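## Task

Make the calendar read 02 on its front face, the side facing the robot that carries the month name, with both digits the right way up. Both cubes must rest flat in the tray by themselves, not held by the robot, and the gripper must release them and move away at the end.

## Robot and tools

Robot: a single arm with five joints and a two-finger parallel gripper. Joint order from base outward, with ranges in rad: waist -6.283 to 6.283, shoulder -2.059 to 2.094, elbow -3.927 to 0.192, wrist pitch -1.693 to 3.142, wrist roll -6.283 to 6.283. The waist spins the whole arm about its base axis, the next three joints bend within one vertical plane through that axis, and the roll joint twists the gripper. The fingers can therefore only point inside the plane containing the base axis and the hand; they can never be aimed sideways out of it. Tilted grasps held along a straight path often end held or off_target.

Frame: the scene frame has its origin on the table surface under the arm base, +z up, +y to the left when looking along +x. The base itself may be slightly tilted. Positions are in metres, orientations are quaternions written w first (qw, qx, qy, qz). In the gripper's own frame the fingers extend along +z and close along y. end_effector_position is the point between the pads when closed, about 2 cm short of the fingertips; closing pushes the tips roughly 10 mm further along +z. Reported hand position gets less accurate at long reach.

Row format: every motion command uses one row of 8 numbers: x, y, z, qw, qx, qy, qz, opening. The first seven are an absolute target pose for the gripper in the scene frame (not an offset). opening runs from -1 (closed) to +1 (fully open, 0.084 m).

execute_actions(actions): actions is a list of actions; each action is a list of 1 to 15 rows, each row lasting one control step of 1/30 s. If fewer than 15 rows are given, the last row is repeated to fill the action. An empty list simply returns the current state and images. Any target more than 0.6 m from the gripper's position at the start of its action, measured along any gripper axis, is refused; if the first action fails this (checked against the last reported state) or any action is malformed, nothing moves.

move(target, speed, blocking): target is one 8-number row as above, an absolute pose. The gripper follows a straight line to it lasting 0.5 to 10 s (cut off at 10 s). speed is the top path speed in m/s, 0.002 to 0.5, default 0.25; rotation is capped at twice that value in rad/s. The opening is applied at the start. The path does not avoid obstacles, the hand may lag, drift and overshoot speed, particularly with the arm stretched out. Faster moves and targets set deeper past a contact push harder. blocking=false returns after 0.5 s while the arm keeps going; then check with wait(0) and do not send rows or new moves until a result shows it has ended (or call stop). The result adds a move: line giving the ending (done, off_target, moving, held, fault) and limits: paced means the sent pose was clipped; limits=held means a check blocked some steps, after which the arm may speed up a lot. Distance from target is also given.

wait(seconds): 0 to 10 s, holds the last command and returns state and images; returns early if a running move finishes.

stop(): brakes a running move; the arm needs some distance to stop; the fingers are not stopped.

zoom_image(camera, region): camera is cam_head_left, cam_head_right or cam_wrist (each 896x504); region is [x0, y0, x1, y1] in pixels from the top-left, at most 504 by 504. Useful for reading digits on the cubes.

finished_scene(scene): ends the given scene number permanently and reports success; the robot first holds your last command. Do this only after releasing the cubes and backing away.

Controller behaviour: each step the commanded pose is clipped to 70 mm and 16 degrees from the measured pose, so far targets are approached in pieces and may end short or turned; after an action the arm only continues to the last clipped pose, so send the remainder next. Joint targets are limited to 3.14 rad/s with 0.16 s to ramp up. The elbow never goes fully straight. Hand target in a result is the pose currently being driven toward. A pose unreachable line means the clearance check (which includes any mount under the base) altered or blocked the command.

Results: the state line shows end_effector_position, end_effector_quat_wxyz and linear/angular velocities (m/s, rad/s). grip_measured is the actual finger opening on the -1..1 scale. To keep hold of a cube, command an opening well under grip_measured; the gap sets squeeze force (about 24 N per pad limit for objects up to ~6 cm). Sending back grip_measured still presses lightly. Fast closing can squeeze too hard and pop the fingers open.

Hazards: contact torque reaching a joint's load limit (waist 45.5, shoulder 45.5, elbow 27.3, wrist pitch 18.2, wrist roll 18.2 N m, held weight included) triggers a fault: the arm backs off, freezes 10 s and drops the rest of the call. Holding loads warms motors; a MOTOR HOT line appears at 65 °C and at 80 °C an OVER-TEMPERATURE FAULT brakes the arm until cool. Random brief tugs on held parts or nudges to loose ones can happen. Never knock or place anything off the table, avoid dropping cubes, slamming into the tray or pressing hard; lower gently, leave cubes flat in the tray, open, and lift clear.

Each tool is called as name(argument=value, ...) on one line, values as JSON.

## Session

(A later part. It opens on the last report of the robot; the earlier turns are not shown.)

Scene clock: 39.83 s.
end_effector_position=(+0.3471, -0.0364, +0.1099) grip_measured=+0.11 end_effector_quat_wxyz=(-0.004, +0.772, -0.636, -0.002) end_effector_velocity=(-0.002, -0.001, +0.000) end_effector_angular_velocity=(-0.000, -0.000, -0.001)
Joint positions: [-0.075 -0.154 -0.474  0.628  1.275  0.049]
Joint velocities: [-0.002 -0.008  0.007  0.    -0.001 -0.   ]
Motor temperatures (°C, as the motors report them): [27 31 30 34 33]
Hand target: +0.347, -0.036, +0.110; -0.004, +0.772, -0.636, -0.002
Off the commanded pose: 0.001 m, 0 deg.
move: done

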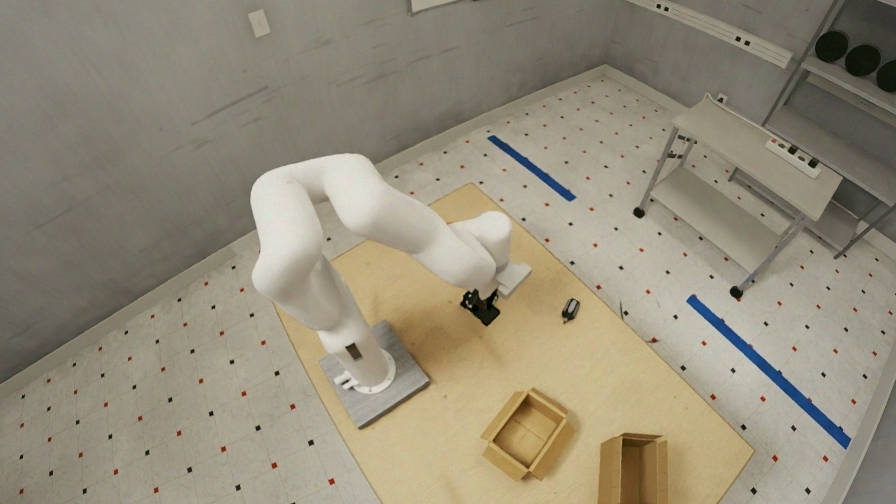

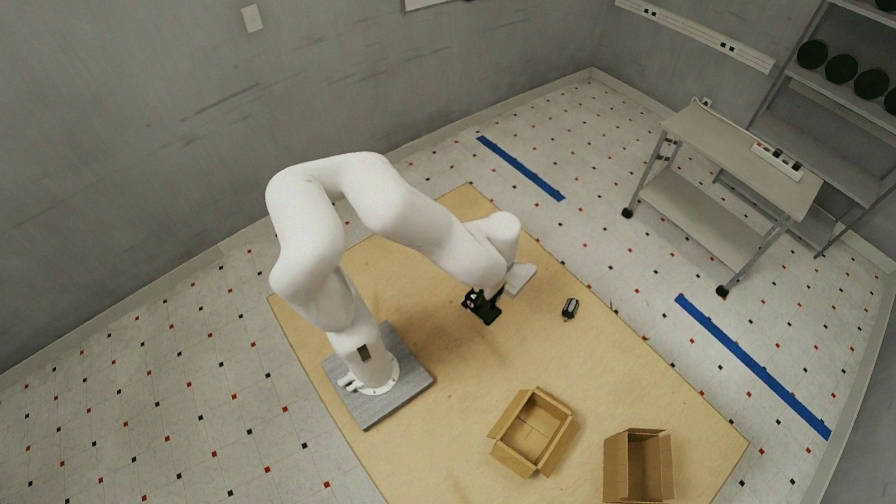

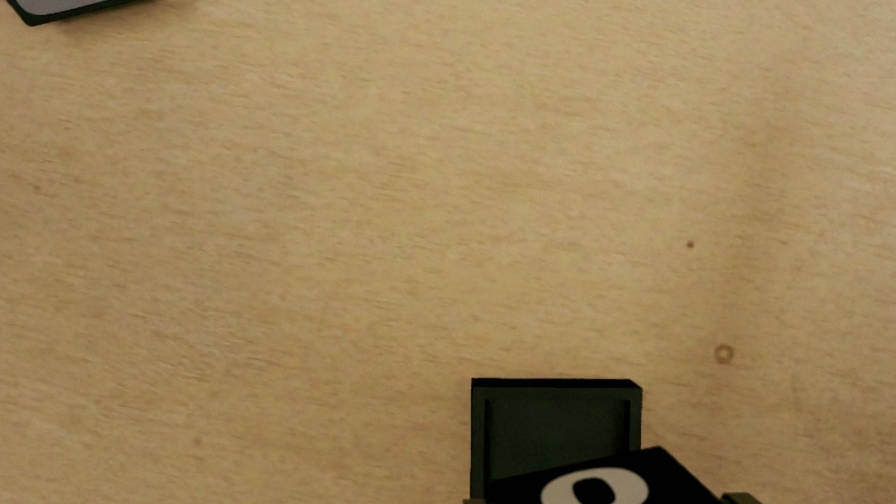

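Skewed 11°; compensate with yaw −90.

move(target=[0.3485,-0.039,0.11,0,0.705,-0.709,0,-0.5])

move(target=[0.3485,-0.039,0.047,0,0.705,-0.709,0,-0.5], speed=0.03)

move(target=[0.3485,-0.039,0.047,0,0.705,-0.709,0,1])

move(target=[0.3485,-0.03,0.25,0,0.705,-0.709,0,1])

zoom_image(camera="cam_head_left", region=[440, 275, 520, 335])

Scene clock: 40.87 s.
end_effector_position=(+0.3485, -0.0390, +0.1100) grip_measured=+0.11 end_effector_quat_wxyz=(-0.003, +0.705, -0.709, -0.003) end_effector_velocity=(-0.000, +0.000, -0.000) end_effector_angular_velocity=(+0.000, +0.001, -0.006)
Joint positions: [-0.082 -0.149 -0.479  0.628  1.466  0.049]
Joint velocities: [ 0.     0.    -0.     0.     0.006  0.   ]
Motor temperatures (°C, as the motors report them): [27 31 30 34 33]
Hand target: +0.348, -0.039, +0.110; -0.003, +0.705, -0.709, -0.003
Off the commanded pose: 0.000 m, 0 deg.
move: done

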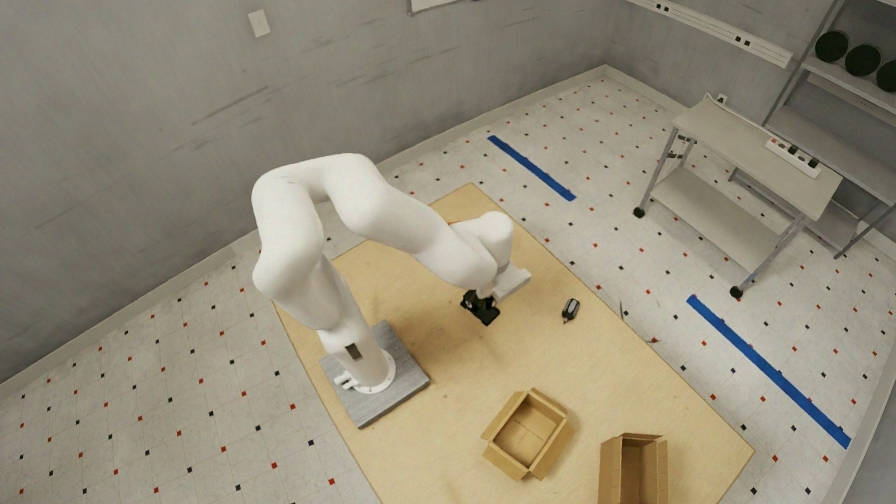

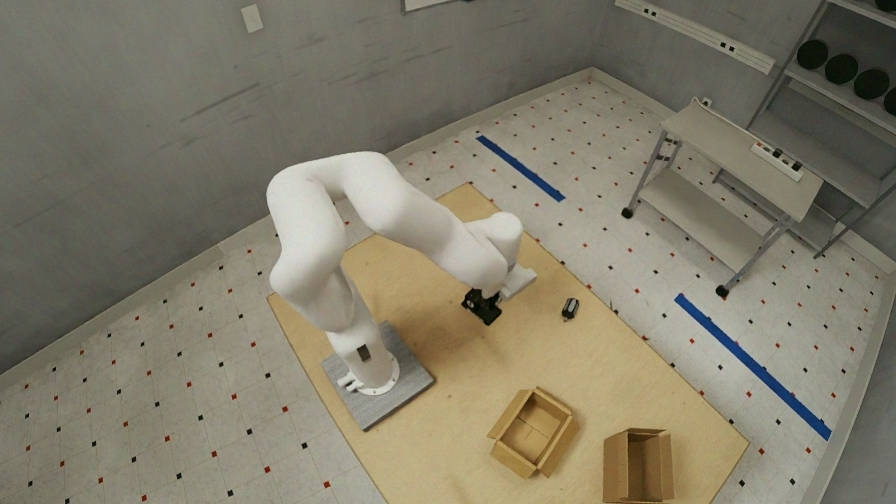

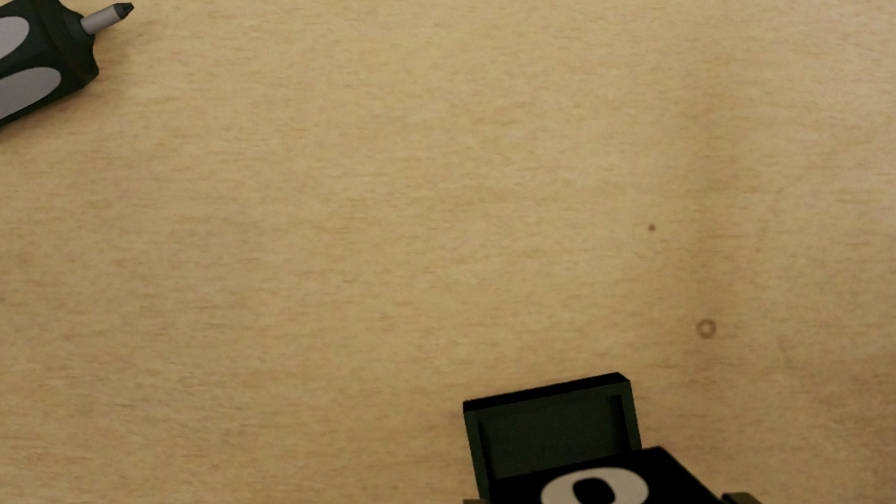

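Scene clock: 43.27 s.
end_effector_position=(+0.3485, -0.0390, +0.0472) grip_measured=+0.11 end_effector_quat_wxyz=(-0.003, +0.705, -0.709, -0.003) end_effector_velocity=(+0.001, -0.000, -0.001) end_effector_angular_velocity=(-0.000, -0.002, -0.001)
Joint positions: [-0.083  0.061 -0.458  0.397  1.465  0.049]
Joint velocities: [-0.     0.004 -0.    -0.006  0.001  0.   ]
Motor temperatures (°C, as the motors report them): [27 31 30 34 33]
Hand target: +0.348, -0.039, +0.047; -0.003, +0.705, -0.709, -0.003
Off the commanded pose: 0.000 m, 0 deg.
move: done

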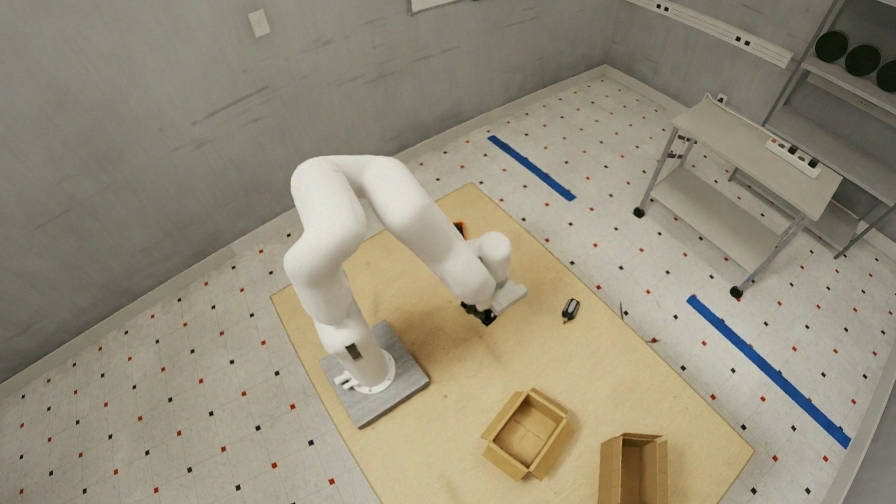

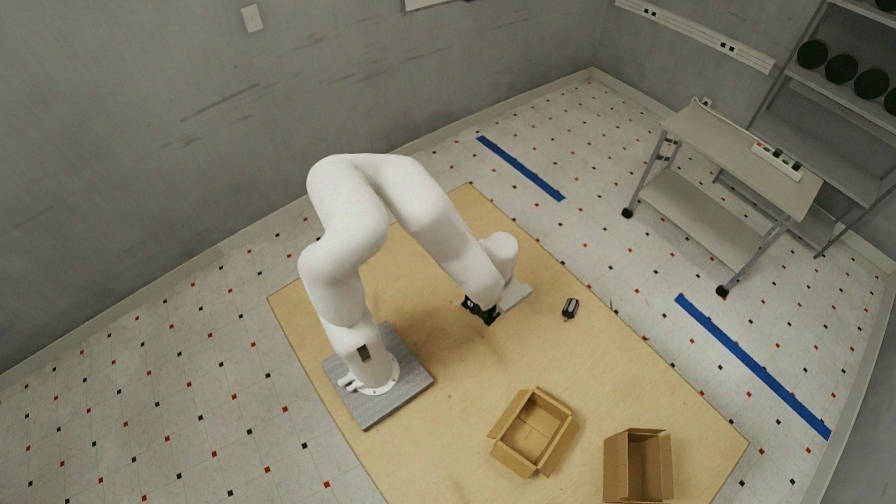

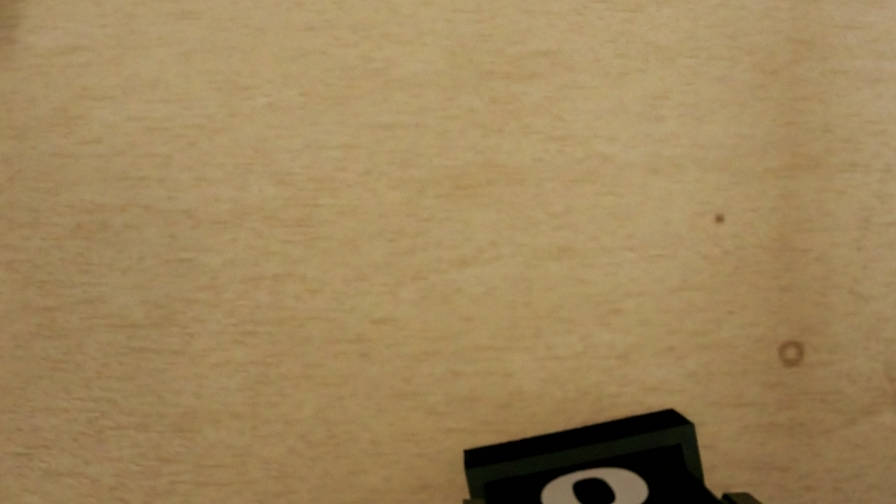

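Scene clock: 43.97 s.
end_effector_position=(+0.3485, -0.0390, +0.0470) grip_measured=+1.00 end_effector_quat_wxyz=(-0.003, +0.705, -0.709, -0.003) end_effector_velocity=(-0.000, -0.000, -0.000) end_effector_angular_velocity=(+0.000, +0.001, -0.000)
Joint positions: [-0.083  0.062 -0.458  0.396  1.465  0.084]
Joint velocities: [-0.001  0.     0.     0.    -0.001 -0.   ]
Motor temperatures (°C, as the motors report them): [27 31 30 34 33]
Hand target: +0.348, -0.039, +0.047; -0.003, +0.705, -0.709, -0.003
Off the commanded pose: 0.000 m, 0 deg.
move: done

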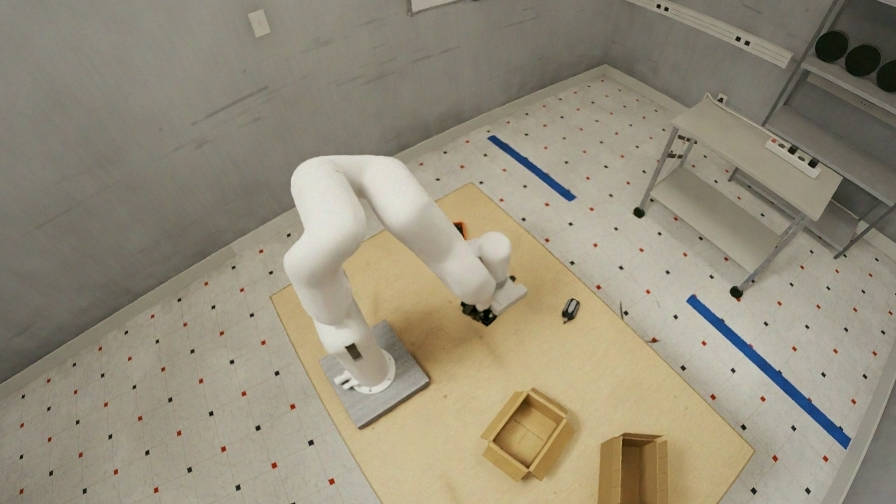

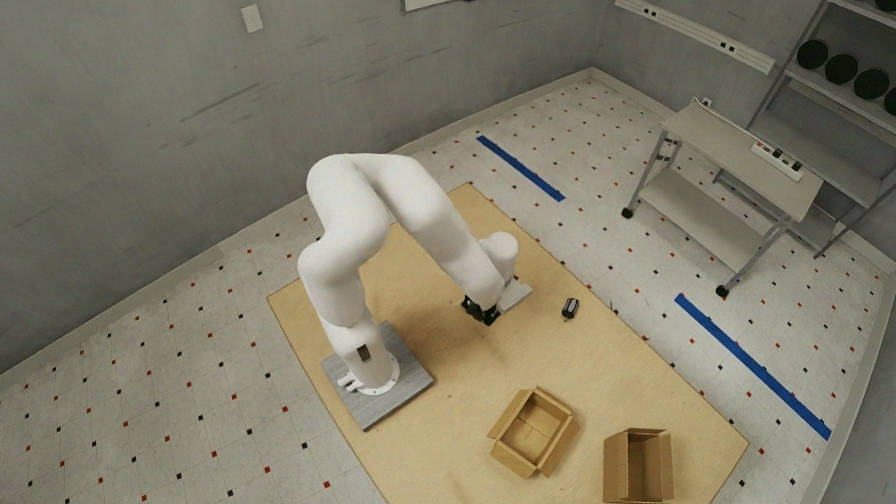

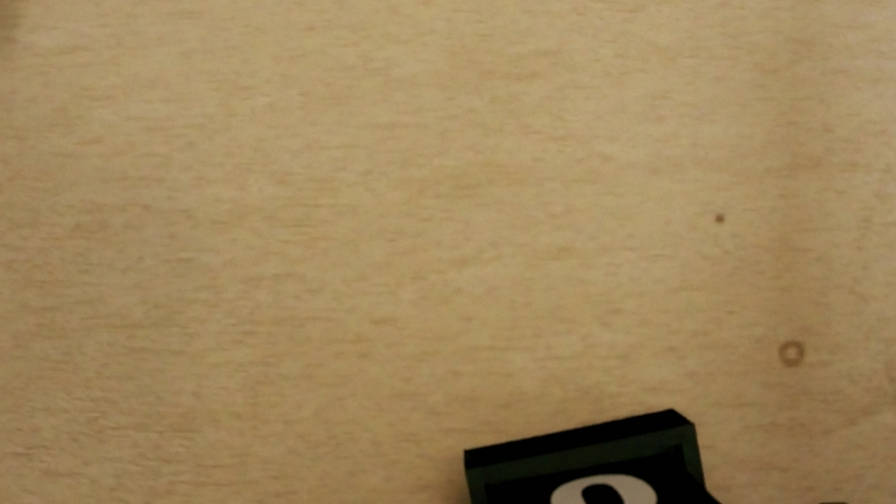

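Scene clock: 45.33 s.
end_effector_position=(+0.3484, -0.0300, +0.2493) grip_measured=+1.00 end_effector_quat_wxyz=(-0.003, +0.705, -0.709, -0.003) end_effector_velocity=(+0.001, +0.000, +0.004) end_effector_angular_velocity=(-0.000, -0.005, -0.000)
Joint positions: [-0.053 -0.418 -0.686  1.106  1.496  0.084]
Joint velocities: [ 0.    -0.004 -0.008  0.007  0.     0.   ]
Motor temperatures (°C, as the motors report them): [27 31 30 34 33]
Hand target: +0.349, -0.030, +0.250; -0.003, +0.705, -0.709, -0.003
Off the commanded pose: 0.001 m, 0 deg.
move: done

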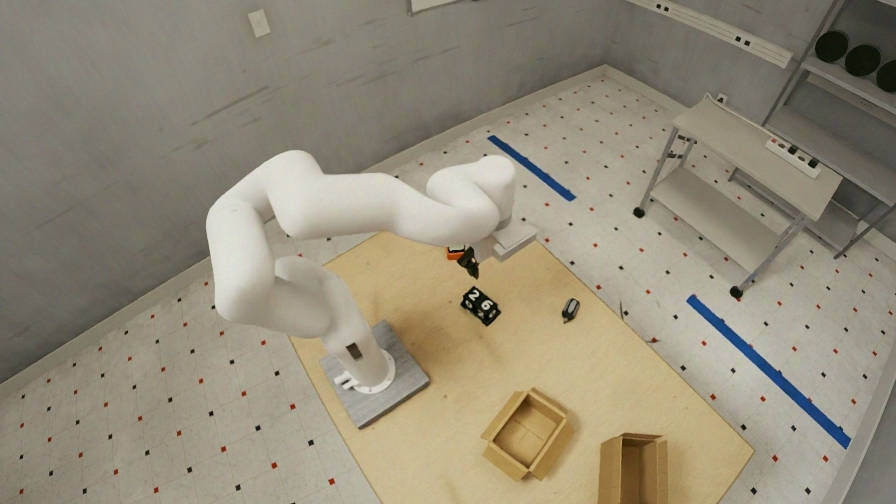

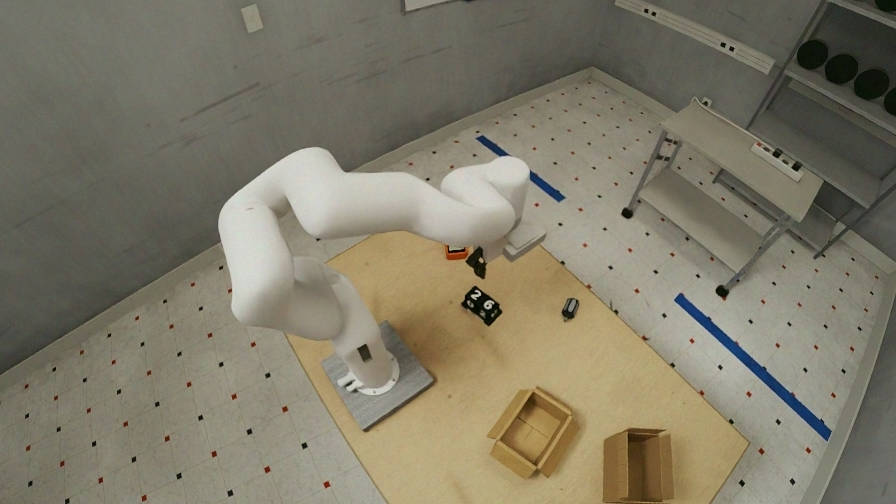

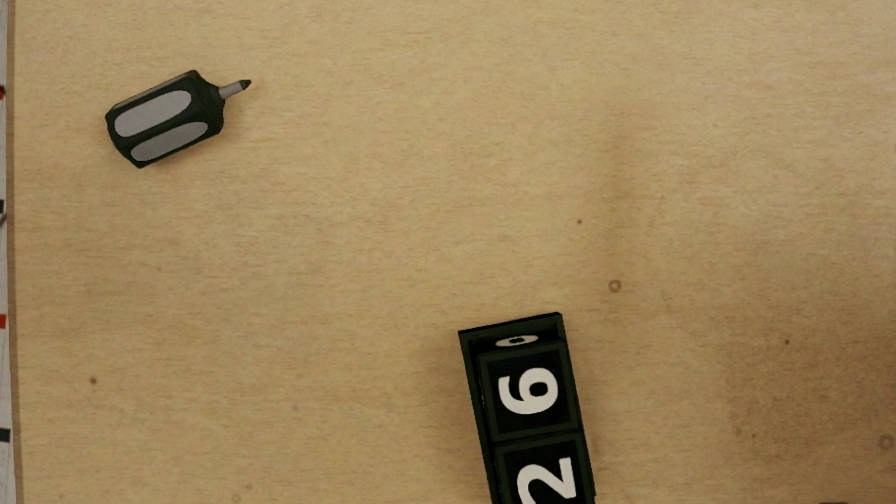

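Region (440, 275, 520, 335) of cam_head_left's 896x504 image, scaled by 6.300, with more detail than that image has; it fills the top 378 rows of this view, and the rest is white.

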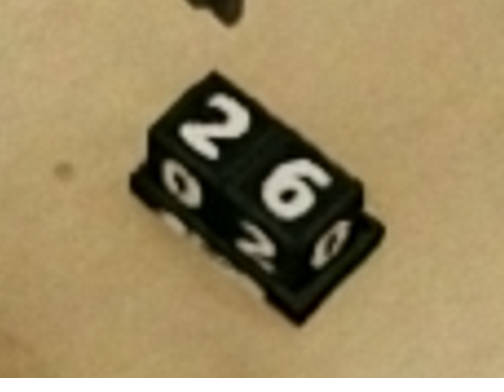

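finished_scene(scene=1)

The scene is finished: the task was done.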